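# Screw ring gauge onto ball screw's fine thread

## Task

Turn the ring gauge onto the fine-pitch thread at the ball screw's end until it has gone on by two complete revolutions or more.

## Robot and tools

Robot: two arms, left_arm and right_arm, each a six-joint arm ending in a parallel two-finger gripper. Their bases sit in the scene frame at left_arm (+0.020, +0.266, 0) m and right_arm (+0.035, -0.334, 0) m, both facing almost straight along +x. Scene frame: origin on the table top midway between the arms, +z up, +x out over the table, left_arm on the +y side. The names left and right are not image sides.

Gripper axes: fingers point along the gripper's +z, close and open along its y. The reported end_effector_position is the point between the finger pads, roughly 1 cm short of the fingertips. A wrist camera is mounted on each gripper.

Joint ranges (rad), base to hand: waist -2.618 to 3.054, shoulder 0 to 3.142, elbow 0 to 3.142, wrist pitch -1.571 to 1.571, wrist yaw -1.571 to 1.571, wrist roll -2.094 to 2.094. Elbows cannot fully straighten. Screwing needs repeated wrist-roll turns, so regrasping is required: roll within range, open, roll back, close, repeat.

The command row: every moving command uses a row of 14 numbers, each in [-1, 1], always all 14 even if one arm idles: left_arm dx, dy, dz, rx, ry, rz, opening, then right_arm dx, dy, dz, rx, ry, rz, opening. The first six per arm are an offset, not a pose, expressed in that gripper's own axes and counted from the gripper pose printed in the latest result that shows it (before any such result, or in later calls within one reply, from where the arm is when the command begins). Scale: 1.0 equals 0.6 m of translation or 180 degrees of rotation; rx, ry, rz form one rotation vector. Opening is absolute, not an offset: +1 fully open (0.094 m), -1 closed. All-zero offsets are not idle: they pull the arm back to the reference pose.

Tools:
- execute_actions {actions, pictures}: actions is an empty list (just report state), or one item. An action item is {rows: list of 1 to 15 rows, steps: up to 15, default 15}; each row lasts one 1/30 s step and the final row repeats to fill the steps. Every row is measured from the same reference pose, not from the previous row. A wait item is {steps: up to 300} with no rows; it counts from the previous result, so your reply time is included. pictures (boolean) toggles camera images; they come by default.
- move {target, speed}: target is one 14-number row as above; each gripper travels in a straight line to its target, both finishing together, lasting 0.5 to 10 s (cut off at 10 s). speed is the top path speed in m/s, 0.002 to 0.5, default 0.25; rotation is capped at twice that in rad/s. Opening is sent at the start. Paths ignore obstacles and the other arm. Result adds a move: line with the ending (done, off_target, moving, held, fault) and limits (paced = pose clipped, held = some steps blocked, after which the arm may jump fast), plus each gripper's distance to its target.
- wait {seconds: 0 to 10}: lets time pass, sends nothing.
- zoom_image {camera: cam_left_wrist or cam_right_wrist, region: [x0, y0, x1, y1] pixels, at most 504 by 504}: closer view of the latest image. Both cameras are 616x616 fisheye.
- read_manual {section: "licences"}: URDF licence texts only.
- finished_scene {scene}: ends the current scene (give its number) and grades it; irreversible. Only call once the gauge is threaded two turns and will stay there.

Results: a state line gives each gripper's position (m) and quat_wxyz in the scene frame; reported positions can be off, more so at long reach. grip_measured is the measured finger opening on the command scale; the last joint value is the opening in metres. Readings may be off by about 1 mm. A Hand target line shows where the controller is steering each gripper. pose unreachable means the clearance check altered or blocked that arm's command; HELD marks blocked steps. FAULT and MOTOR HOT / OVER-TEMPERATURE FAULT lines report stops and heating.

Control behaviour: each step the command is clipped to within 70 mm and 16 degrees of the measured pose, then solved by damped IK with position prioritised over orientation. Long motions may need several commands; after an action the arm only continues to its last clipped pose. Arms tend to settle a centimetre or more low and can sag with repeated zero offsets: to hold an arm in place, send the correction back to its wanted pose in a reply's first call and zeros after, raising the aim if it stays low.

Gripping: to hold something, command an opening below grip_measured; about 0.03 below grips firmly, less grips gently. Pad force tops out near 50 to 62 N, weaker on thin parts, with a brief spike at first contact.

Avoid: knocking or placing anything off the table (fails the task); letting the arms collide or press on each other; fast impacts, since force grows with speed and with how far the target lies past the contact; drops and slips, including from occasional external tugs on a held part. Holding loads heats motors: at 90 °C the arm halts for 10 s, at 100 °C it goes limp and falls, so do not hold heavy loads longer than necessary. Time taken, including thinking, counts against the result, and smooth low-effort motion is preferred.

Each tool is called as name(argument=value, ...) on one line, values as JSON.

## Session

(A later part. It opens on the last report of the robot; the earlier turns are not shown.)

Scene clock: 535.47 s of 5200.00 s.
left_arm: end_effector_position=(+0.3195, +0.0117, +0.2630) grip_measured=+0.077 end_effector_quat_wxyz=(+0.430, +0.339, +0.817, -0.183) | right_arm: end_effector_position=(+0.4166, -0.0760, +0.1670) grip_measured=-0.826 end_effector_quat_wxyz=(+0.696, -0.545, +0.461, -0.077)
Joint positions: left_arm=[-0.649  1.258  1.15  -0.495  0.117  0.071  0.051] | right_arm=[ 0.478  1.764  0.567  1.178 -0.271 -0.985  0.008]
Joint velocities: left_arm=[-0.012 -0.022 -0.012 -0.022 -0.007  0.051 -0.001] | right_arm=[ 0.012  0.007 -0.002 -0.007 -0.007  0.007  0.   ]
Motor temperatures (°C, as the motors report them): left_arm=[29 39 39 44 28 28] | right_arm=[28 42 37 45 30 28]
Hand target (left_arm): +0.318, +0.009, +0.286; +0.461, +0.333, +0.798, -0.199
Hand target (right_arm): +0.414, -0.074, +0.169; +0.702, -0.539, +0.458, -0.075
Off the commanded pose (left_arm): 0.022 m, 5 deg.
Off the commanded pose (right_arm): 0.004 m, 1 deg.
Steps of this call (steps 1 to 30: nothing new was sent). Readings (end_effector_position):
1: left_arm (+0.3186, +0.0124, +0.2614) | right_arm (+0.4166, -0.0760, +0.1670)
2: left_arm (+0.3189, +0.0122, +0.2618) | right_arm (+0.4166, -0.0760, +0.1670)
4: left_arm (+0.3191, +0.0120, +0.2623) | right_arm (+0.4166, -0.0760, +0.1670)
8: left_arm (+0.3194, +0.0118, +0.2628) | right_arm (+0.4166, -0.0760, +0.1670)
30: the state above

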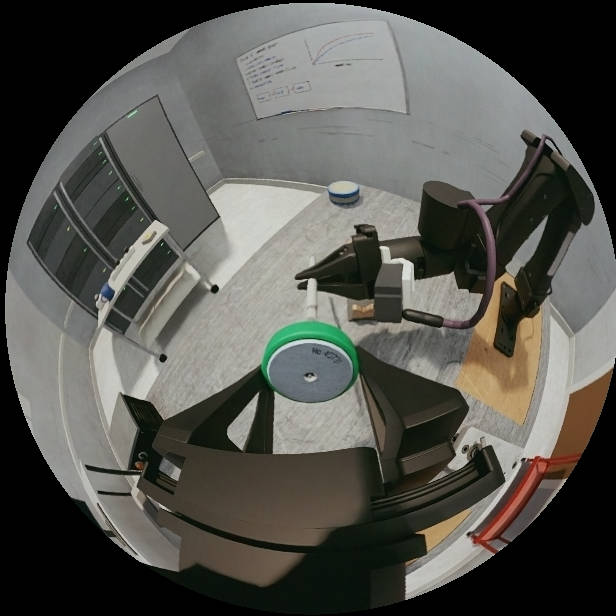

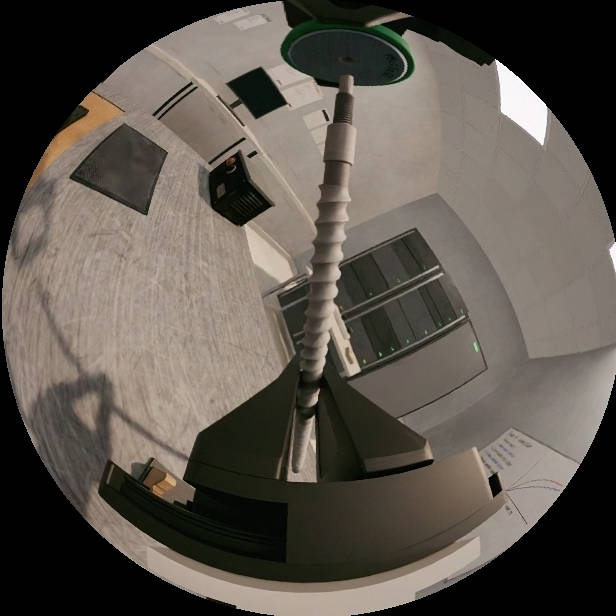

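execute_actions(actions=[{"rows": [[-0.0326,-0.0053,-0.0185,0.0022,-0.0254,0,0.04,-0.0063,-0.0005,-0.001,0.0043,-0.003,0.0022,-0.88],[-0.0327,-0.0053,-0.0165,0.0022,-0.0253,0,0.04,-0.0063,-0.0005,-0.001,0.0043,-0.003,0.0022,-0.88],[-0.0328,-0.0053,-0.0145,0.0022,-0.0252,0,0.04,-0.0063,-0.0005,-0.001,0.0043,-0.003,0.0022,-0.88],[-0.0329,-0.0053,-0.0125,0.0022,-0.0251,0,0.04,-0.0063,-0.0005,-0.001,0.0043,-0.003,0.0022,-0.88],[-0.033,-0.0053,-0.0105,0.0022,-0.025,0,0.04,-0.0063,-0.0005,-0.001,0.0043,-0.003,0.0022,-0.88],[-0.0331,-0.0053,-0.0085,0.0022,-0.025,0,0.04,-0.0063,-0.0005,-0.001,0.0043,-0.003,0.0022,-0.88],[-0.0332,-0.0053,-0.006,0.0022,-0.0249,0,0.04,-0.0063,-0.0005,-0.001,0.0043,-0.003,0.0022,-0.88],[-0.0333,-0.0053,-0.0038,0.0022,-0.0248,0,0.04,-0.0063,-0.0005,-0.001,0.0043,-0.003,0.0022,-0.88]], "steps": 15}], pictures=false)

wait(seconds=1)

zoom_image(camera="cam_right_wrist", region=[270, 0, 430, 160])

zoom_image(camera="cam_left_wrist", region=[240, 240, 400, 410])

Scene clock: 574.63 s of 5200.00 s.
left_arm: end_effector_position=(+0.3220, +0.0098, +0.2676) grip_measured=+0.077 end_effector_quat_wxyz=(+0.439, +0.336, +0.812, -0.186) | right_arm: end_effector_position=(+0.4168, -0.0762, +0.1670) grip_measured=-0.826 end_effector_quat_wxyz=(+0.696, -0.544, +0.461, -0.078)
Joint positions: left_arm=[-0.649  1.258  1.15  -0.473  0.117  0.068  0.051] | right_arm=[ 0.478  1.764  0.567  1.178 -0.269 -0.985  0.008]
Joint velocities: left_arm=[-0.007  0.002  0.002 -0.051 -0.007  0.095 -0.   ] | right_arm=[ 0.007  0.007 -0.002 -0.022  0.037 -0.051  0.   ]
Motor temperatures (°C, as the motors report them): left_arm=[29 39 40 47 28 28] | right_arm=[28 42 37 47 30 28]
Hand target (left_arm): +0.323, +0.003, +0.281; +0.460, +0.333, +0.799, -0.199
Hand target (right_arm): +0.414, -0.074, +0.169; +0.702, -0.539, +0.459, -0.076
Off the commanded pose (left_arm): 0.015 m, 3 deg.
Off the commanded pose (right_arm): 0.004 m, 1 deg.
Steps of this call (steps 1 to 90: nothing new was sent; then 35.67 s passed at rest; steps 91 to 105: all 15 steps of this action). Readings (end_effector_position):
91: left_arm (+0.3195, +0.0117, +0.2630) | right_arm (+0.4166, -0.0761, +0.1670)
92: left_arm (+0.3195, +0.0116, +0.2631) | right_arm (+0.4166, -0.0761, +0.1670)
94: left_arm (+0.3197, +0.0115, +0.2634) | right_arm (+0.4167, -0.0762, +0.1670)
98: left_arm (+0.3207, +0.0108, +0.2652) | right_arm (+0.4168, -0.0762, +0.1670)
105: the state above

Scene clock: 575.63 s of 5200.00 s.
left_arm: end_effector_position=(+0.3222, +0.0096, +0.2681) grip_measured=+0.077 end_effector_quat_wxyz=(+0.440, +0.335, +0.812, -0.187) | right_arm: end_effector_position=(+0.4168, -0.0763, +0.1670) grip_measured=-0.826 end_effector_quat_wxyz=(+0.696, -0.544, +0.461, -0.078)
Joint positions: left_arm=[-0.649  1.258  1.15  -0.471  0.117  0.067  0.051] | right_arm=[ 0.478  1.764  0.567  1.178 -0.269 -0.985  0.008]
Joint velocities: left_arm=[-0.022 -0.012 -0.007 -0.066  0.007 -0.051  0.   ] | right_arm=[ 0.012 -0.002 -0.017  0.022  0.051 -0.066 -0.001]
Motor temperatures (°C, as the motors report them): left_arm=[29 39 40 47 28 28] | right_arm=[28 42 37 47 30 28]
Hand target (left_arm): +0.323, +0.003, +0.281; +0.460, +0.333, +0.799, -0.199
Hand target (right_arm): +0.414, -0.074, +0.169; +0.702, -0.539, +0.459, -0.076
Off the commanded pose (left_arm): 0.014 m, 3 deg.
Off the commanded pose (right_arm): 0.004 m, 1 deg.
Steps of this call (steps 1 to 30: nothing new was sent). Readings (end_effector_position):
1: left_arm (+0.3220, +0.0097, +0.2677) | right_arm (+0.4168, -0.0763, +0.1670)
2: left_arm (+0.3221, +0.0097, +0.2679) | right_arm (+0.4168, -0.0763, +0.1670)
4: left_arm (+0.3221, +0.0097, +0.2679) | right_arm (+0.4168, -0.0763, +0.1670)
8: left_arm (+0.3222, +0.0096, +0.2680) | right_arm (+0.4168, -0.0763, +0.1670)
30: the state above

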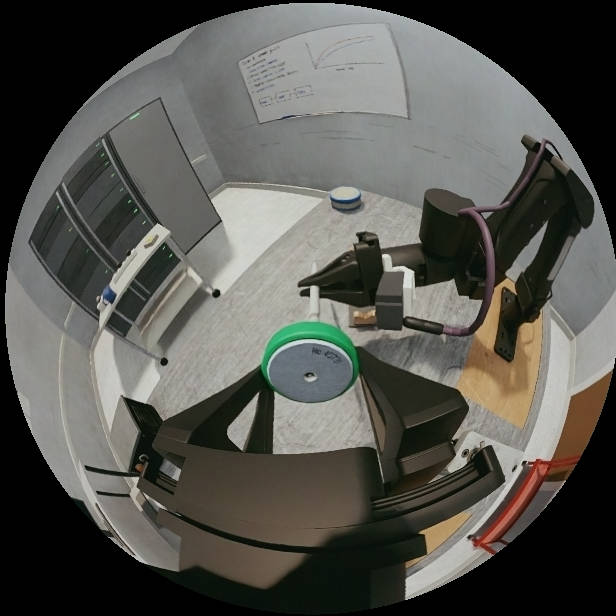

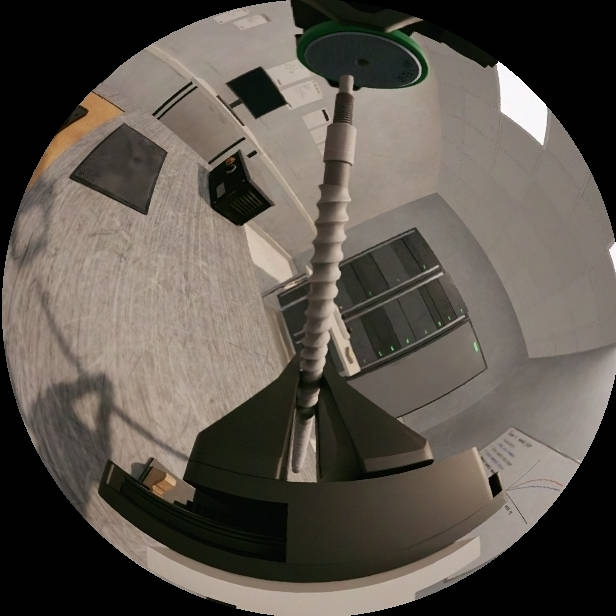

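Region (270, 0, 430, 160) of cam_right_wrist's 616x616 image, scaled by 3.150, with more detail than that image has.

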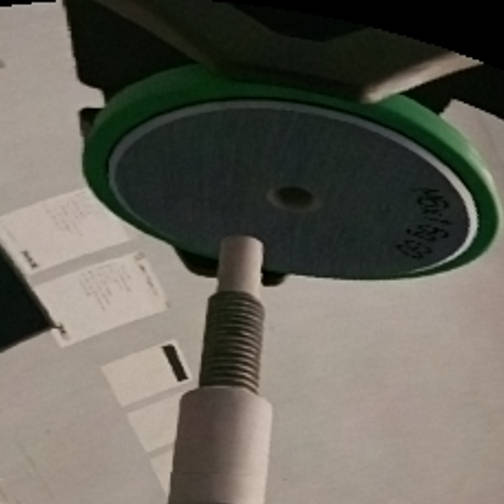

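Region (240, 240, 400, 410) of cam_left_wrist's 616x616 image, scaled by 2.965, with more detail than that image has; it fills the left 474 columns of this view, and the rest is white.

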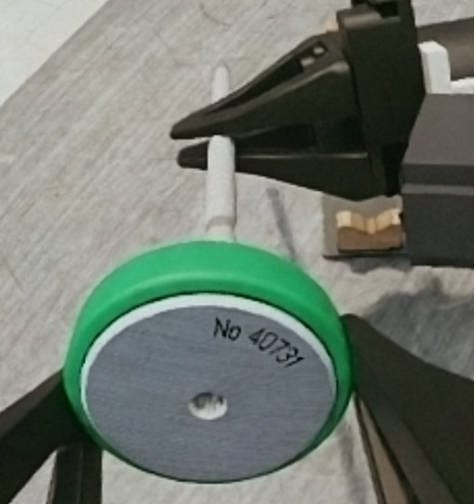

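execute_actions(actions=[{"rows": [[-0.0207,-0.0068,-0.0015,0.003,-0.0152,0.0005,0.04,-0.0063,-0.0005,-0.001,0.0043,-0.003,0.0022,-0.88],[-0.0188,-0.0065,0.0013,0.0032,-0.0136,0.0003,0.04,-0.0063,-0.0005,-0.001,0.0043,-0.003,0.0022,-0.88],[-0.0188,-0.0065,0.0013,0.0032,-0.0136,0.0003,0.04,-0.0063,-0.0005,-0.001,0.0043,-0.003,0.0022,-0.88],[-0.0169,-0.0064,0.0042,0.0032,-0.012,0.0002,0.04,-0.0063,-0.0005,-0.001,0.0043,-0.003,0.0022,-0.88],[-0.0169,-0.0064,0.0042,0.0032,-0.012,0.0002,0.04,-0.0063,-0.0005,-0.001,0.0043,-0.003,0.0022,-0.88],[-0.015,-0.0062,0.007,0.0033,-0.0104,0,0.04,-0.0063,-0.0005,-0.001,0.0043,-0.003,0.0022,-0.88]], "steps": 15}], pictures=false)

execute_actions(actions=[{"steps": 20}], pictures=false)

Scene clock: 603.93 s of 5200.00 s.
left_arm: end_effector_position=(+0.3222, +0.0096, +0.2681) grip_measured=+0.077 end_effector_quat_wxyz=(+0.440, +0.335, +0.812, -0.187) | right_arm: end_effector_position=(+0.4170, -0.0765, +0.1670) grip_measured=-0.826 end_effector_quat_wxyz=(+0.696, -0.544, +0.462, -0.079)
Joint positions: left_arm=[-0.649  1.258  1.15  -0.471  0.117  0.067  0.051] | right_arm=[ 0.478  1.764  0.567  1.178 -0.268 -0.984  0.008]
Joint velocities: left_arm=[-0.007  0.007  0.002  0.007 -0.037  0.022 -0.   ] | right_arm=[ 0.002  0.002 -0.007 -0.066  0.007  0.007  0.001]
Motor temperatures (°C, as the motors report them): left_arm=[29 37 40 49 28 28] | right_arm=[28 42 37 48 30 28]
Hand target (left_arm): +0.325, +0.001, +0.273; +0.451, +0.335, +0.803, -0.196
Hand target (right_arm): +0.414, -0.075, +0.169; +0.702, -0.539, +0.459, -0.076
Off the commanded pose (left_arm): 0.011 m, 2 deg.
Off the commanded pose (right_arm): 0.004 m, 1 deg.
Steps of this call (steps 1 to 90: nothing new was sent; then 24.80 s passed at rest; steps 91 to 105: all 15 steps of this action). Readings (end_effector_position):
91: left_arm (+0.3222, +0.0096, +0.2681) | right_arm (+0.4168, -0.0763, +0.1670)
92: left_arm (+0.3222, +0.0096, +0.2681) | right_arm (+0.4169, -0.0763, +0.1670)
94: left_arm (+0.3222, +0.0096, +0.2681) | right_arm (+0.4169, -0.0764, +0.1670)
98: left_arm (+0.3222, +0.0096, +0.2681) | right_arm (+0.4170, -0.0764, +0.1670)
105: the state above

Scene clock: 604.60 s of 5200.00 s.
left_arm: end_effector_position=(+0.3222, +0.0096, +0.2681) grip_measured=+0.077 end_effector_quat_wxyz=(+0.440, +0.335, +0.812, -0.187) | right_arm: end_effector_position=(+0.4170, -0.0765, +0.1670) grip_measured=-0.826 end_effector_quat_wxyz=(+0.696, -0.544, +0.462, -0.079)
Joint positions: left_arm=[-0.649  1.258  1.15  -0.471  0.117  0.067  0.051] | right_arm=[ 0.478  1.764  0.567  1.178 -0.268 -0.984  0.008]
Joint velocities: left_arm=[-0.017  0.002 -0.007 -0.007 -0.022  0.022  0.   ] | right_arm=[-0.007  0.012  0.002  0.022  0.081 -0.022 -0.001]
Motor temperatures (°C, as the motors report them): left_arm=[29 37 40 49 28 28] | right_arm=[28 42 37 48 30 28]
Hand target (left_arm): +0.325, +0.001, +0.273; +0.451, +0.335, +0.803, -0.196
Hand target (right_arm): +0.414, -0.075, +0.169; +0.702, -0.539, +0.459, -0.076
Off the commanded pose (left_arm): 0.011 m, 2 deg.
Off the commanded pose (right_arm): 0.004 m, 1 deg.
Steps of this call (steps 1 to 20: nothing new was sent). Readings (end_effector_position):
1: left_arm (+0.3222, +0.0096, +0.2681) | right_arm (+0.4170, -0.0765, +0.1670)
2: left_arm (+0.3222, +0.0096, +0.2681) | right_arm (+0.4170, -0.0765, +0.1670)
4: left_arm (+0.3222, +0.0096, +0.2681) | right_arm (+0.4170, -0.0765, +0.1670)
8: left_arm (+0.3222, +0.0096, +0.2681) | right_arm (+0.4170, -0.0765, +0.1670)
20: the state above

execute_actions(actions=[{"rows": [[-0.013,-0.006,0.0099,0.0035,-0.0089,-0.0002,0.04,-0.0066,0,-0.0015,0.0045,-0.0045,0.0022,-0.88],[-0.013,-0.006,0.0099,0.0035,-0.0089,-0.0002,0.04,-0.0066,0,-0.0015,0.0045,-0.0045,0.0022,-0.88],[-0.011,-0.0057,0.0127,0.0036,-0.0073,-0.0004,0.04,-0.0066,0,-0.0015,0.0045,-0.0045,0.0022,-0.88],[-0.011,-0.0057,0.0127,0.0036,-0.0073,-0.0004,0.04,-0.0066,0,-0.0015,0.0045,-0.0045,0.0022,-0.88],[-0.011,-0.0057,0.0127,0.0036,-0.0073,-0.0004,0.04,-0.0066,0,-0.0015,0.0045,-0.0045,0.0022,-0.88],[-0.011,-0.0057,0.0127,0.0036,-0.0073,-0.0004,0.04,-0.0066,0,-0.0015,0.0045,-0.0045,0.0022,-0.88],[-0.0091,-0.0055,0.0155,0.0037,-0.0057,-0.0006,0.04,-0.0066,0,-0.0015,0.0045,-0.0045,0.0022,-0.88]], "steps": 15}], pictures=false)

execute_actions(actions=[{"steps": 20}], pictures=false)

Scene clock: 625.57 s of 5200.00 s.
left_arm: end_effector_position=(+0.3253, +0.0072, +0.2591) grip_measured=+0.077 end_effector_quat_wxyz=(+0.431, +0.337, +0.817, -0.184) | right_arm: end_effector_position=(+0.4170, -0.0764, +0.1688) grip_measured=-0.826 end_effector_quat_wxyz=(+0.699, -0.542, +0.460, -0.079)
Joint positions: left_arm=[-0.649  1.283  1.15  -0.468  0.117  0.067  0.051] | right_arm=[ 0.478  1.764  0.567  1.186 -0.268 -0.983  0.008]
Joint velocities: left_arm=[-0.002 -0.002 -0.007 -0.11   0.022 -0.007 -0.   ] | right_arm=[-0.007  0.002 -0.002 -0.066 -0.051  0.037  0.   ]
Motor temperatures (°C, as the motors report them): left_arm=[29 36 40 50 28 28] | right_arm=[28 42 37 49 30 28]
Hand target (left_arm): +0.327, -0.000, +0.267; +0.445, +0.336, +0.807, -0.195
Hand target (right_arm): +0.414, -0.075, +0.169; +0.703, -0.538, +0.458, -0.076
Off the commanded pose (left_arm): 0.012 m, 2 deg.
Off the commanded pose (right_arm): 0.003 m, 1 deg.
Steps of this call (steps 1 to 90: nothing new was sent; then 17.47 s passed at rest; steps 91 to 105: all 15 steps of this action). Readings (end_effector_position):
91: left_arm (+0.3223, +0.0095, +0.2677) | right_arm (+0.4170, -0.0765, +0.1670)
92: left_arm (+0.3226, +0.0093, +0.2673) | right_arm (+0.4170, -0.0765, +0.1673)
94: left_arm (+0.3235, +0.0086, +0.2651) | right_arm (+0.4170, -0.0765, +0.1679)
98: left_arm (+0.3249, +0.0075, +0.2605) | right_arm (+0.4170, -0.0764, +0.1685)
105: the state above

Scene clock: 626.23 s of 5200.00 s.
left_arm: end_effector_position=(+0.3253, +0.0072, +0.2591) grip_measured=+0.077 end_effector_quat_wxyz=(+0.431, +0.337, +0.817, -0.184) | right_arm: end_effector_position=(+0.4170, -0.0764, +0.1688) grip_measured=-0.826 end_effector_quat_wxyz=(+0.699, -0.542, +0.460, -0.079)
Joint positions: left_arm=[-0.649  1.283  1.15  -0.468  0.117  0.067  0.051] | right_arm=[ 0.478  1.764  0.567  1.186 -0.268 -0.983  0.008]
Joint velocities: left_arm=[ 0.002  0.027 -0.002 -0.022  0.022 -0.051 -0.001] | right_arm=[-0.012  0.007  0.007  0.037  0.022 -0.007 -0.   ]
Motor temperatures (°C, as the motors report them): left_arm=[29 36 40 50 28 28] | right_arm=[28 42 37 49 30 28]
Hand target (left_arm): +0.327, -0.000, +0.267; +0.445, +0.336, +0.807, -0.195
Hand target (right_arm): +0.414, -0.075, +0.169; +0.703, -0.538, +0.458, -0.076
Off the commanded pose (left_arm): 0.012 m, 2 deg.
Off the commanded pose (right_arm): 0.003 m, 1 deg.
Steps of this call (steps 1 to 20: nothing new was sent). Readings (end_effector_position):
1: left_arm (+0.3253, +0.0072, +0.2591) | right_arm (+0.4170, -0.0764, +0.1688)
2: left_arm (+0.3253, +0.0072, +0.2591) | right_arm (+0.4170, -0.0764, +0.1688)
4: left_arm (+0.3253, +0.0072, +0.2591) | right_arm (+0.4170, -0.0764, +0.1688)
8: left_arm (+0.3253, +0.0072, +0.2591) | right_arm (+0.4170, -0.0764, +0.1688)
20: the state above

execute_actions(actions=[])

zoom_image(camera="cam_right_wrist", region=[270, 0, 430, 160])

zoom_image(camera="cam_left_wrist", region=[240, 240, 400, 410])

Scene clock: 629.13 s of 5200.00 s.
left_arm: end_effector_position=(+0.3253, +0.0072, +0.2591) grip_measured=+0.077 end_effector_quat_wxyz=(+0.431, +0.337, +0.817, -0.184) | right_arm: end_effector_position=(+0.4170, -0.0764, +0.1688) grip_measured=-0.826 end_effector_quat_wxyz=(+0.699, -0.542, +0.460, -0.079)
Joint positions: left_arm=[-0.649  1.283  1.15  -0.468  0.117  0.067  0.051] | right_arm=[ 0.478  1.764  0.567  1.186 -0.268 -0.983  0.008]
Joint velocities: left_arm=[-0.002  0.022 -0.017 -0.095  0.007 -0.022  0.001] | right_arm=[ 0.002 -0.012 -0.017  0.007 -0.022 -0.051  0.   ]
Motor temperatures (°C, as the motors report them): left_arm=[29 36 40 50 28 28] | right_arm=[28 42 37 49 30 28]
Hand target (left_arm): +0.327, -0.000, +0.267; +0.445, +0.336, +0.807, -0.195
Hand target (right_arm): +0.414, -0.075, +0.169; +0.703, -0.538, +0.458, -0.076
Off the commanded pose (left_arm): 0.012 m, 2 deg.
Off the commanded pose (right_arm): 0.003 m, 1 deg.
Steps of this call (steps 1 to 87: nothing new was sent). Readings (end_effector_position):
1: left_arm (+0.3253, +0.0072, +0.2591) | right_arm (+0.4170, -0.0764, +0.1688)
2: left_arm (+0.3253, +0.0072, +0.2591) | right_arm (+0.4170, -0.0764, +0.1688)
4: left_arm (+0.3253, +0.0072, +0.2591) | right_arm (+0.4170, -0.0764, +0.1688)
8: left_arm (+0.3253, +0.0072, +0.2591) | right_arm (+0.4170, -0.0764, +0.1688)
87: the state above

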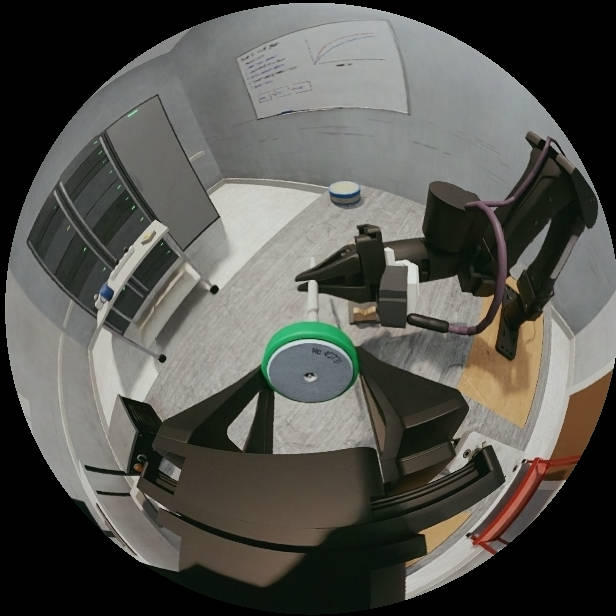

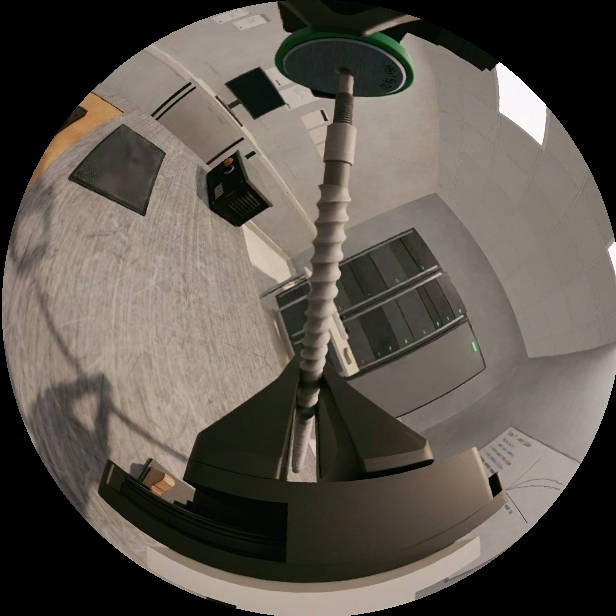

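Region (270, 0, 430, 160) of cam_right_wrist's 616x616 image, scaled by 3.150, with more detail than that image has.

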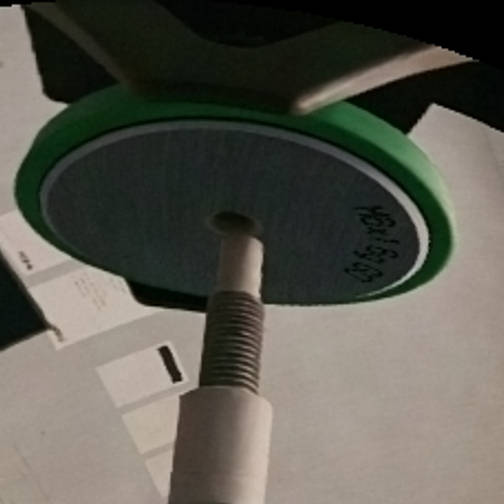

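Region (240, 240, 400, 410) of cam_left_wrist's 616x616 image, scaled by 2.965, with more detail than that image has; it fills the left 474 columns of this view, and the rest is white.

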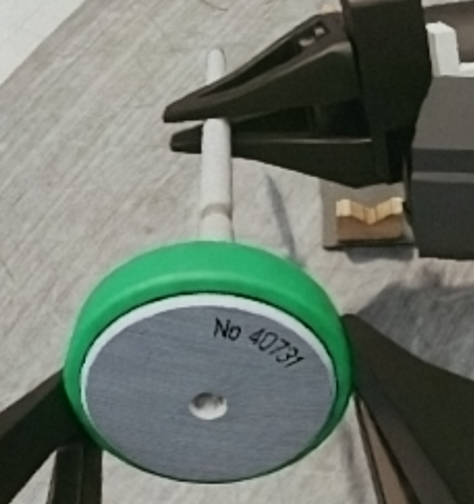

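execute_actions(actions=[{"rows": [[-0.019,-0.008,0.0015,0.0045,-0.0136,0.0003,0.04,-0.005,0.0025,-0.0015,0.0024,-0.0031,0.0022,-0.88],[-0.02,-0.009,0.0015,0.0056,-0.0145,0.0004,0.04,-0.005,0.0025,-0.0015,0.0024,-0.0031,0.0022,-0.88]], "steps": 15}], pictures=false)

execute_actions(actions=[{"steps": 15}])

zoom_image(camera="cam_right_wrist", region=[270, 0, 430, 160])

zoom_image(camera="cam_left_wrist", region=[240, 240, 400, 410])

Scene clock: 659.07 s of 5200.00 s.
left_arm: end_effector_position=(+0.3251, +0.0067, +0.2593) grip_measured=+0.077 end_effector_quat_wxyz=(+0.431, +0.337, +0.816, -0.185) | right_arm: end_effector_position=(+0.4170, -0.0764, +0.1688) grip_measured=-0.826 end_effector_quat_wxyz=(+0.699, -0.542, +0.460, -0.079)
Joint positions: left_arm=[-0.649  1.283  1.15  -0.467  0.12   0.067  0.051] | right_arm=[ 0.478  1.764  0.567  1.186 -0.268 -0.983  0.008]
Joint velocities: left_arm=[ 0.007 -0.002 -0.002  0.066 -0.037  0.007 -0.001] | right_arm=[-0.017 -0.002 -0.012 -0.037 -0.051 -0.022  0.   ]
Motor temperatures (°C, as the motors report them): left_arm=[29 37 41 51 28 28] | right_arm=[28 42 37 50 30 28]
Hand target (left_arm): +0.326, -0.002, +0.269; +0.446, +0.337, +0.805, -0.199
Hand target (right_arm): +0.414, -0.075, +0.169; +0.703, -0.539, +0.458, -0.076
Off the commanded pose (left_arm): 0.013 m, 3 deg.
Off the commanded pose (right_arm): 0.003 m, 1 deg.
Steps of this call (steps 1 to 90: nothing new was sent; then 26.43 s passed at rest; steps 91 to 105: all 15 steps of this action). Readings (end_effector_position):
91: left_arm (+0.3253, +0.0072, +0.2591) | right_arm (+0.4170, -0.0764, +0.1688)
92: left_arm (+0.3253, +0.0071, +0.2591) | right_arm (+0.4170, -0.0764, +0.1688)
94: left_arm (+0.3252, +0.0070, +0.2592) | right_arm (+0.4170, -0.0764, +0.1688)
98: left_arm (+0.3252, +0.0068, +0.2592) | right_arm (+0.4170, -0.0764, +0.1688)
105: the state above

Scene clock: 659.57 s of 5200.00 s.
left_arm: end_effector_position=(+0.3251, +0.0067, +0.2593) grip_measured=+0.077 end_effector_quat_wxyz=(+0.431, +0.337, +0.816, -0.185) | right_arm: end_effector_position=(+0.4170, -0.0764, +0.1688) grip_measured=-0.826 end_effector_quat_wxyz=(+0.699, -0.542, +0.460, -0.079)
Joint positions: left_arm=[-0.649  1.283  1.15  -0.467  0.12   0.067  0.051] | right_arm=[ 0.478  1.764  0.567  1.186 -0.268 -0.983  0.008]
Joint velocities: left_arm=[ 0.022  0.017  0.002 -0.037  0.051  0.022  0.001] | right_arm=[-0.007 -0.012  0.002  0.022 -0.037 -0.022 -0.   ]
Motor temperatures (°C, as the motors report them): left_arm=[29 37 41 51 28 28] | right_arm=[28 42 37 50 30 28]
Hand target (left_arm): +0.326, -0.002, +0.269; +0.446, +0.337, +0.805, -0.199
Hand target (right_arm): +0.414, -0.075, +0.169; +0.703, -0.539, +0.458, -0.076
Off the commanded pose (left_arm): 0.013 m, 3 deg.
Off the commanded pose (right_arm): 0.003 m, 1 deg.
Steps of this call (steps 1 to 15: nothing new was sent). Readings (end_effector_position):
1: left_arm (+0.3251, +0.0067, +0.2593) | right_arm (+0.4170, -0.0764, +0.1688)
2: left_arm (+0.3251, +0.0067, +0.2593) | right_arm (+0.4170, -0.0764, +0.1688)
4: left_arm (+0.3251, +0.0067, +0.2593) | right_arm (+0.4170, -0.0764, +0.1688)
8: left_arm (+0.3251, +0.0067, +0.2593) | right_arm (+0.4170, -0.0764, +0.1688)
15: the state above

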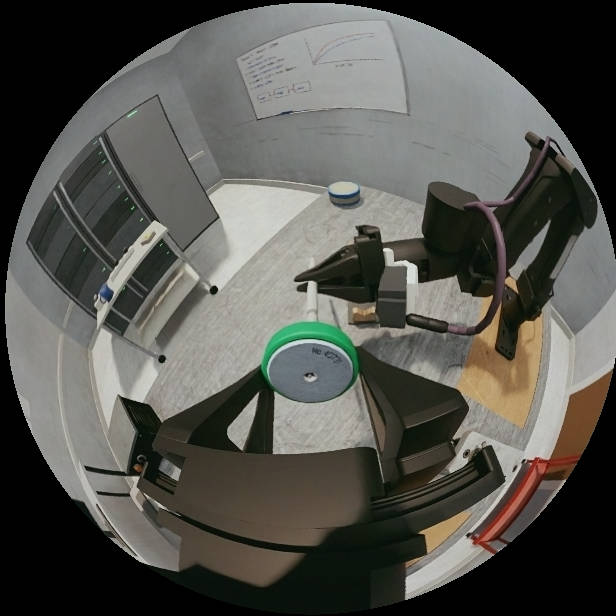

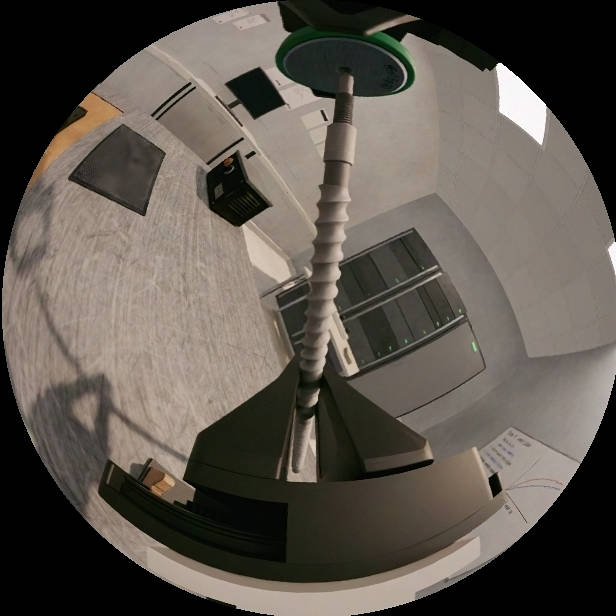

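Region (270, 0, 430, 160) of cam_right_wrist's 616x616 image, scaled by 3.150, with more detail than that image has.

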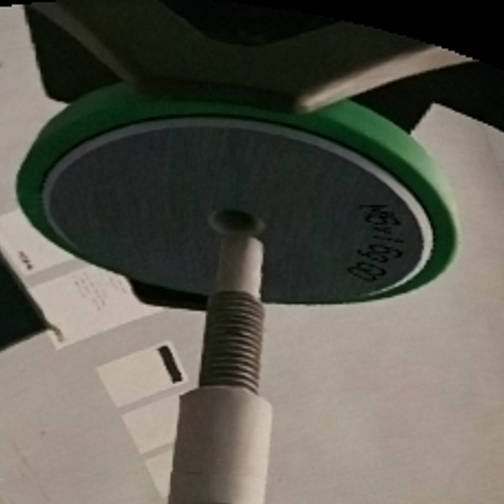

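Region (240, 240, 400, 410) of cam_left_wrist's 616x616 image, scaled by 2.965, with more detail than that image has; it fills the left 474 columns of this view, and the rest is white.

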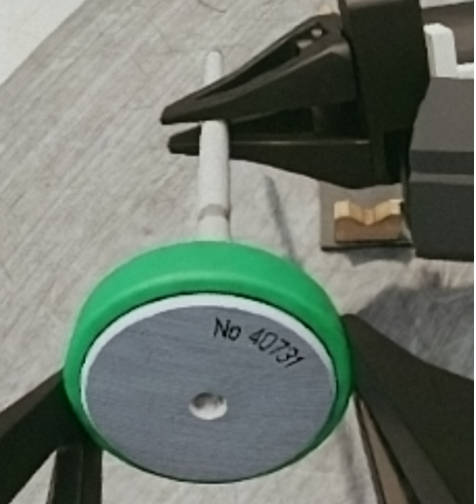

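execute_actions(actions=[{"rows": [[-0.0217,-0.0097,0.0015,0.0062,-0.0158,0.0006,0.04,-0.005,0.0025,-0.0015,0.0024,-0.0031,0.0022,-0.88]], "steps": 15}], pictures=false)

execute_actions(actions=[{"steps": 15}])

zoom_image(camera="cam_right_wrist", region=[270, 0, 430, 160])

zoom_image(camera="cam_left_wrist", region=[240, 240, 400, 410])

Scene clock: 672.43 s of 5200.00 s.
left_arm: end_effector_position=(+0.3251, +0.0057, +0.2604) grip_measured=+0.077 end_effector_quat_wxyz=(+0.432, +0.338, +0.815, -0.188) | right_arm: end_effector_position=(+0.4170, -0.0764, +0.1688) grip_measured=-0.826 end_effector_quat_wxyz=(+0.699, -0.542, +0.460, -0.079)
Joint positions: left_arm=[-0.649  1.283  1.15  -0.462  0.125  0.067  0.051] | right_arm=[ 0.478  1.764  0.567  1.186 -0.268 -0.983  0.008]
Joint velocities: left_arm=[-0.012  0.007 -0.017 -0.007  0.007 -0.022  0.   ] | right_arm=[-0.007  0.022 -0.002 -0.007  0.007 -0.095  0.   ]
Motor temperatures (°C, as the motors report them): left_arm=[29 37 41 52 28 28] | right_arm=[28 42 37 50 30 28]
Hand target (left_arm): +0.326, -0.003, +0.270; +0.447, +0.338, +0.803, -0.201
Hand target (right_arm): +0.414, -0.075, +0.169; +0.703, -0.538, +0.458, -0.076
Off the commanded pose (left_arm): 0.013 m, 3 deg.
Off the commanded pose (right_arm): 0.003 m, 1 deg.
Steps of this call (steps 1 to 90: nothing new was sent; then 9.37 s passed at rest; steps 91 to 105: all 15 steps of this action). Readings (end_effector_position):
91: left_arm (+0.3251, +0.0066, +0.2594) | right_arm (+0.4170, -0.0764, +0.1688)
92: left_arm (+0.3251, +0.0065, +0.2595) | right_arm (+0.4170, -0.0764, +0.1688)
94: left_arm (+0.3250, +0.0061, +0.2598) | right_arm (+0.4170, -0.0764, +0.1688)
98: left_arm (+0.3251, +0.0059, +0.2602) | right_arm (+0.4170, -0.0764, +0.1688)
105: the state above

Scene clock: 672.93 s of 5200.00 s.
left_arm: end_effector_position=(+0.3251, +0.0057, +0.2604) grip_measured=+0.077 end_effector_quat_wxyz=(+0.432, +0.338, +0.815, -0.188) | right_arm: end_effector_position=(+0.4170, -0.0764, +0.1688) grip_measured=-0.826 end_effector_quat_wxyz=(+0.699, -0.542, +0.460, -0.079)
Joint positions: left_arm=[-0.649  1.283  1.15  -0.462  0.125  0.067  0.051] | right_arm=[ 0.478  1.764  0.567  1.186 -0.268 -0.983  0.008]
Joint velocities: left_arm=[ 0.002 -0.042 -0.032  0.037 -0.007 -0.037  0.   ] | right_arm=[-0.002 -0.007 -0.002 -0.007  0.007 -0.007 -0.001]
Motor temperatures (°C, as the motors report them): left_arm=[29 37 41 52 28 28] | right_arm=[28 42 37 50 30 28]
Hand target (left_arm): +0.326, -0.003, +0.270; +0.447, +0.338, +0.803, -0.201
Hand target (right_arm): +0.414, -0.075, +0.169; +0.703, -0.538, +0.458, -0.076
Off the commanded pose (left_arm): 0.013 m, 3 deg.
Off the commanded pose (right_arm): 0.003 m, 1 deg.
Steps of this call (steps 1 to 15: nothing new was sent). Readings (end_effector_position):
1: left_arm (+0.3251, +0.0057, +0.2604) | right_arm (+0.4170, -0.0764, +0.1688)
2: left_arm (+0.3251, +0.0057, +0.2604) | right_arm (+0.4170, -0.0764, +0.1688)
4: left_arm (+0.3251, +0.0057, +0.2604) | right_arm (+0.4170, -0.0764, +0.1688)
8: left_arm (+0.3251, +0.0057, +0.2604) | right_arm (+0.4170, -0.0764, +0.1688)
15: the state above

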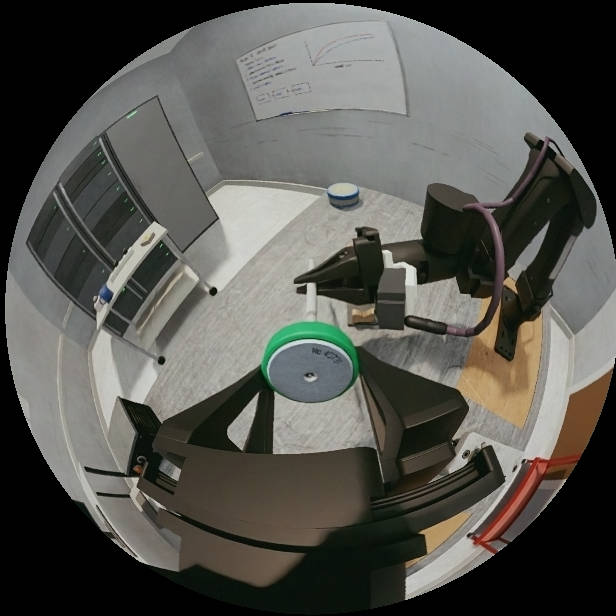

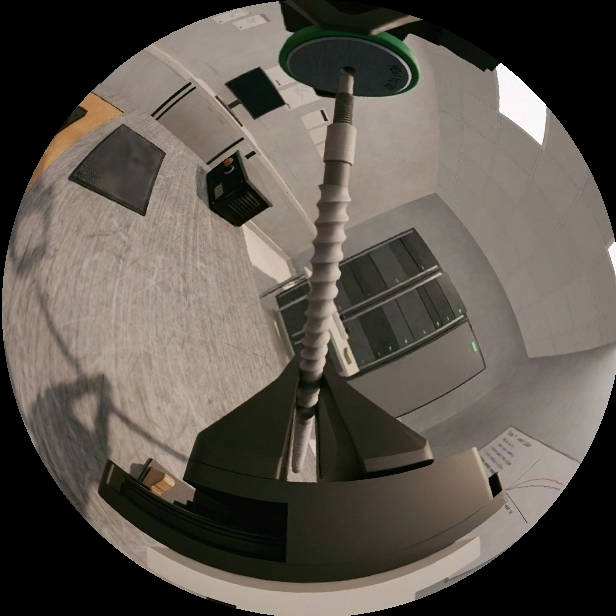

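Region (270, 0, 430, 160) of cam_right_wrist's 616x616 image, scaled by 3.150, with more detail than that image has.

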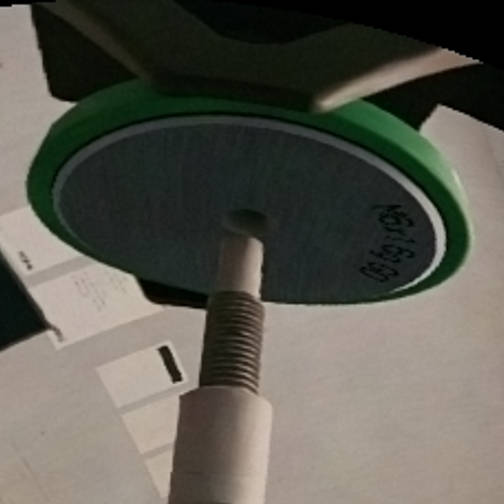

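Region (240, 240, 400, 410) of cam_left_wrist's 616x616 image, scaled by 2.965, with more detail than that image has; it fills the left 474 columns of this view, and the rest is white.

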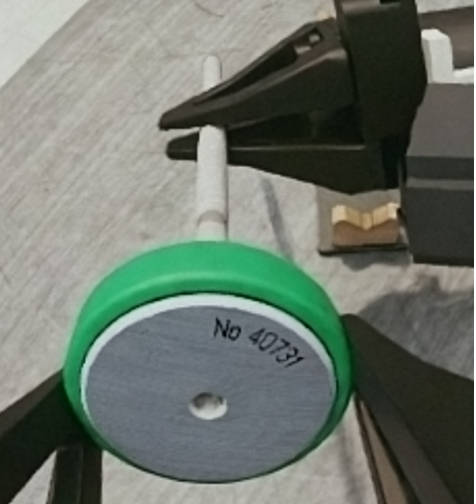

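execute_actions(actions=[{"rows": [[-0.0196,-0.0082,0.0015,0.0047,-0.0142,0.0004,0.04,-0.0072,0.0025,-0.0015,0.0021,-0.0053,0.0022,-0.88],[-0.0196,-0.0082,0.0015,0.0047,-0.0142,0.0004,0.04,-0.0095,0.0025,-0.0015,0.0017,-0.0074,0.0022,-0.88],[-0.0196,-0.0082,0.0015,0.0047,-0.0142,0.0004,0.04,-0.0117,0.0025,-0.0015,0.0014,-0.0096,0.0022,-0.88]], "steps": 15}], pictures=false)

execute_actions(actions=[{"steps": 15}])

zoom_image(camera="cam_right_wrist", region=[270, 0, 430, 160])

zoom_image(camera="cam_left_wrist", region=[240, 240, 400, 410])

Scene clock: 730.27 s of 5200.00 s.
left_arm: end_effector_position=(+0.3251, +0.0057, +0.2604) grip_measured=+0.077 end_effector_quat_wxyz=(+0.432, +0.338, +0.815, -0.188) | right_arm: end_effector_position=(+0.4163, -0.0757, +0.1707) grip_measured=-0.826 end_effector_quat_wxyz=(+0.702, -0.542, +0.456, -0.078)
Joint positions: left_arm=[-0.649  1.283  1.15  -0.462  0.125  0.067  0.051] | right_arm=[ 0.478  1.764  0.567  1.194 -0.274 -0.982  0.008]
Joint velocities: left_arm=[-0.007  0.007  0.012 -0.051  0.022 -0.007  0.   ] | right_arm=[-0.002  0.022 -0.017  0.022 -0.007 -0.051  0.   ]
Motor temperatures (°C, as the motors report them): left_arm=[29 36 42 54 28 28] | right_arm=[28 43 37 52 30 28]
Hand target (left_arm): +0.326, -0.003, +0.270; +0.447, +0.338, +0.803, -0.201
Hand target (right_arm): +0.412, -0.072, +0.172; +0.707, -0.540, +0.451, -0.070
Off the commanded pose (left_arm): 0.013 m, 3 deg.
Off the commanded pose (right_arm): 0.006 m, 1 deg.
Steps of this call (steps 1 to 90: nothing new was sent; then 53.83 s passed at rest; steps 91 to 105: all 15 steps of this action). Readings (end_effector_position):
91: left_arm (+0.3251, +0.0057, +0.2604) | right_arm (+0.4170, -0.0764, +0.1689)
92: left_arm (+0.3251, +0.0057, +0.2604) | right_arm (+0.4170, -0.0764, +0.1690)
94: left_arm (+0.3251, +0.0057, +0.2604) | right_arm (+0.4169, -0.0762, +0.1695)
98: left_arm (+0.3251, +0.0057, +0.2604) | right_arm (+0.4165, -0.0758, +0.1703)
105: the state above

Scene clock: 730.77 s of 5200.00 s.
left_arm: end_effector_position=(+0.3251, +0.0057, +0.2604) grip_measured=+0.077 end_effector_quat_wxyz=(+0.432, +0.338, +0.815, -0.188) | right_arm: end_effector_position=(+0.4163, -0.0757, +0.1707) grip_measured=-0.826 end_effector_quat_wxyz=(+0.702, -0.542, +0.456, -0.078)
Joint positions: left_arm=[-0.649  1.283  1.15  -0.462  0.125  0.067  0.051] | right_arm=[ 0.478  1.764  0.567  1.194 -0.274 -0.982  0.008]
Joint velocities: left_arm=[-0.017  0.002 -0.012 -0.051  0.022 -0.007 -0.001] | right_arm=[-0.007 -0.007 -0.012  0.007 -0.037 -0.066 -0.   ]
Motor temperatures (°C, as the motors report them): left_arm=[29 36 42 54 28 28] | right_arm=[28 43 37 52 30 28]
Hand target (left_arm): +0.326, -0.003, +0.270; +0.447, +0.338, +0.803, -0.201
Hand target (right_arm): +0.412, -0.072, +0.172; +0.707, -0.540, +0.451, -0.070
Off the commanded pose (left_arm): 0.013 m, 3 deg.
Off the commanded pose (right_arm): 0.006 m, 1 deg.
Steps of this call (steps 1 to 15: nothing new was sent). Readings (end_effector_position):
1: left_arm (+0.3251, +0.0057, +0.2604) | right_arm (+0.4163, -0.0757, +0.1707)
2: left_arm (+0.3251, +0.0057, +0.2604) | right_arm (+0.4163, -0.0757, +0.1707)
4: left_arm (+0.3251, +0.0057, +0.2604) | right_arm (+0.4163, -0.0757, +0.1707)
8: left_arm (+0.3251, +0.0057, +0.2604) | right_arm (+0.4163, -0.0757, +0.1707)
15: the state above

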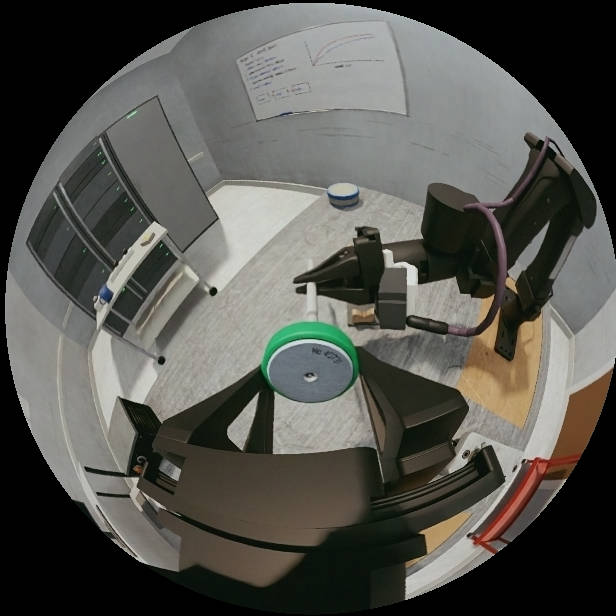

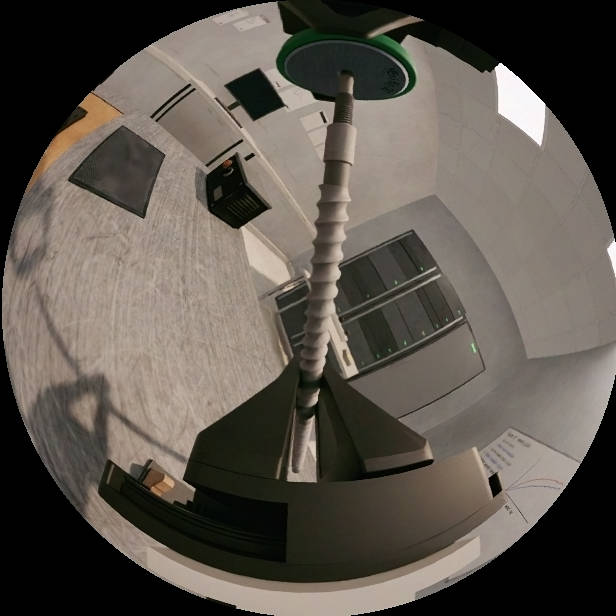

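Region (270, 0, 430, 160) of cam_right_wrist's 616x616 image, scaled by 3.150, with more detail than that image has.

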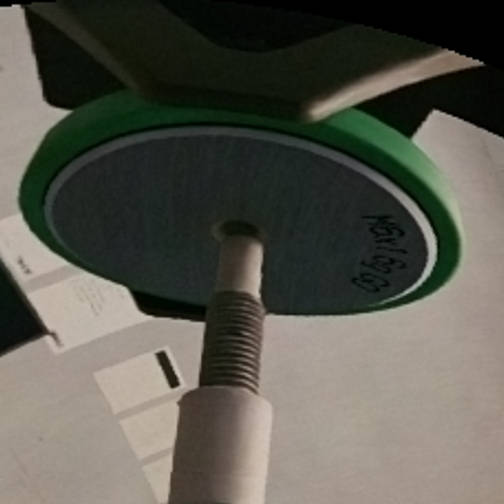

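Region (240, 240, 400, 410) of cam_left_wrist's 616x616 image, scaled by 2.965, with more detail than that image has; it fills the left 474 columns of this view, and the rest is white.

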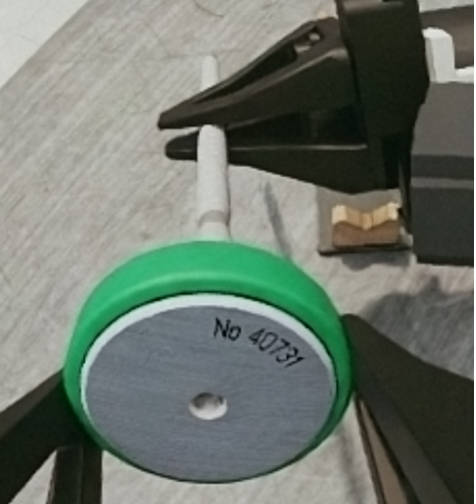

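execute_actions(actions=[{"rows": [[-0.0196,-0.0107,0.0015,0.0074,-0.0142,0.0004,0.04,-0.0094,0.005,-0.0015,-0.0004,-0.0078,0.0022,-0.88],[-0.0196,-0.0132,0.0015,0.0101,-0.0142,0.0004,0.04,-0.0105,0.0057,-0.0015,-0.0012,-0.009,0.0022,-0.88],[-0.0196,-0.0132,0.0015,0.0101,-0.0142,0.0004,0.04,-0.0115,0.0064,-0.0015,-0.002,-0.0101,0.0022,-0.88]], "steps": 15}], pictures=false)

execute_actions(actions=[{"steps": 15}])

zoom_image(camera="cam_right_wrist", region=[270, 0, 430, 160])

zoom_image(camera="cam_left_wrist", region=[240, 240, 400, 410])

Scene clock: 749.50 s of 5200.00 s.
left_arm: end_effector_position=(+0.3231, +0.0036, +0.2606) grip_measured=+0.077 end_effector_quat_wxyz=(+0.430, +0.341, +0.813, -0.195) | right_arm: end_effector_position=(+0.4146, -0.0739, +0.1707) grip_measured=-0.826 end_effector_quat_wxyz=(+0.702, -0.545, +0.452, -0.073)
Joint positions: left_arm=[-0.649  1.283  1.15  -0.462  0.141  0.067  0.051] | right_arm=[ 0.478  1.764  0.567  1.194 -0.287 -0.982  0.008]
Joint velocities: left_arm=[-0.007 -0.002 -0.002  0.051 -0.007 -0.007 -0.002] | right_arm=[-0.002  0.002 -0.007 -0.022  0.051 -0.022 -0.001]
Motor temperatures (°C, as the motors report them): left_arm=[29 36 42 54 28 28] | right_arm=[28 43 37 52 30 28]
Hand target (left_arm): +0.324, -0.005, +0.270; +0.444, +0.342, +0.802, -0.208
Hand target (right_arm): +0.410, -0.071, +0.172; +0.707, -0.544, +0.447, -0.065
Off the commanded pose (left_arm): 0.013 m, 3 deg.
Off the commanded pose (right_arm): 0.006 m, 1 deg.
Steps of this call (steps 1 to 90: nothing new was sent; then 15.23 s passed at rest; steps 91 to 105: all 15 steps of this action). Readings (end_effector_position):
91: left_arm (+0.3250, +0.0055, +0.2604) | right_arm (+0.4162, -0.0756, +0.1707)
92: left_arm (+0.3247, +0.0052, +0.2604) | right_arm (+0.4160, -0.0754, +0.1707)
94: left_arm (+0.3241, +0.0046, +0.2605) | right_arm (+0.4156, -0.0749, +0.1707)
98: left_arm (+0.3235, +0.0040, +0.2606) | right_arm (+0.4149, -0.0742, +0.1707)
105: the state above

Scene clock: 750.00 s of 5200.00 s.
left_arm: end_effector_position=(+0.3231, +0.0036, +0.2606) grip_measured=+0.077 end_effector_quat_wxyz=(+0.430, +0.341, +0.813, -0.195) | right_arm: end_effector_position=(+0.4146, -0.0738, +0.1708) grip_measured=-0.826 end_effector_quat_wxyz=(+0.702, -0.545, +0.452, -0.073)
Joint positions: left_arm=[-0.649  1.283  1.15  -0.462  0.141  0.067  0.051] | right_arm=[ 0.478  1.764  0.567  1.194 -0.288 -0.982  0.008]
Joint velocities: left_arm=[-0.012  0.002 -0.022  0.037  0.037 -0.081 -0.   ] | right_arm=[-0.007 -0.012  0.012 -0.037  0.022  0.037  0.   ]
Motor temperatures (°C, as the motors report them): left_arm=[29 36 42 54 28 28] | right_arm=[28 43 37 52 30 28]
Hand target (left_arm): +0.324, -0.005, +0.270; +0.444, +0.341, +0.802, -0.208
Hand target (right_arm): +0.410, -0.071, +0.172; +0.707, -0.544, +0.447, -0.065
Off the commanded pose (left_arm): 0.013 m, 3 deg.
Off the commanded pose (right_arm): 0.005 m, 1 deg.
Steps of this call (steps 1 to 15: nothing new was sent). Readings (end_effector_position):
1: left_arm (+0.3231, +0.0036, +0.2606) | right_arm (+0.4146, -0.0739, +0.1708)
2: left_arm (+0.3231, +0.0036, +0.2606) | right_arm (+0.4146, -0.0739, +0.1708)
4: left_arm (+0.3231, +0.0036, +0.2606) | right_arm (+0.4146, -0.0738, +0.1708)
8: left_arm (+0.3231, +0.0036, +0.2606) | right_arm (+0.4146, -0.0738, +0.1708)
15: the state above

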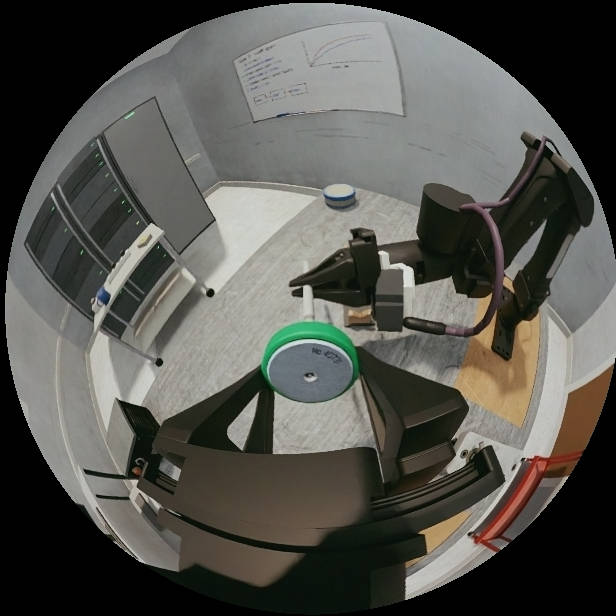

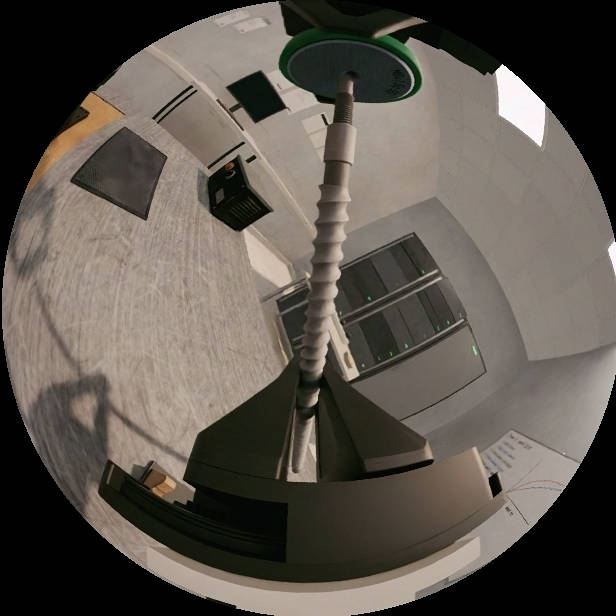

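Region (270, 0, 430, 160) of cam_right_wrist's 616x616 image, scaled by 3.150, with more detail than that image has.

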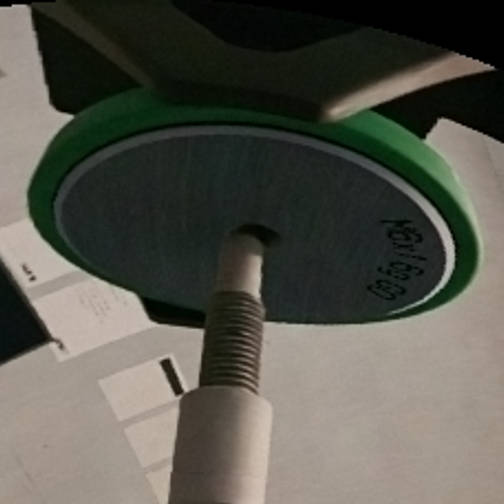

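Region (240, 240, 400, 410) of cam_left_wrist's 616x616 image, scaled by 2.965, with more detail than that image has; it fills the left 474 columns of this view, and the rest is white.

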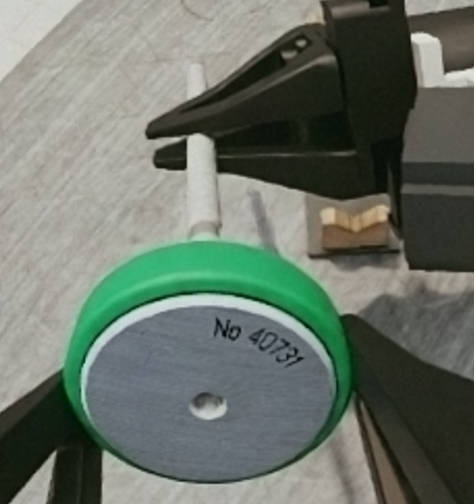

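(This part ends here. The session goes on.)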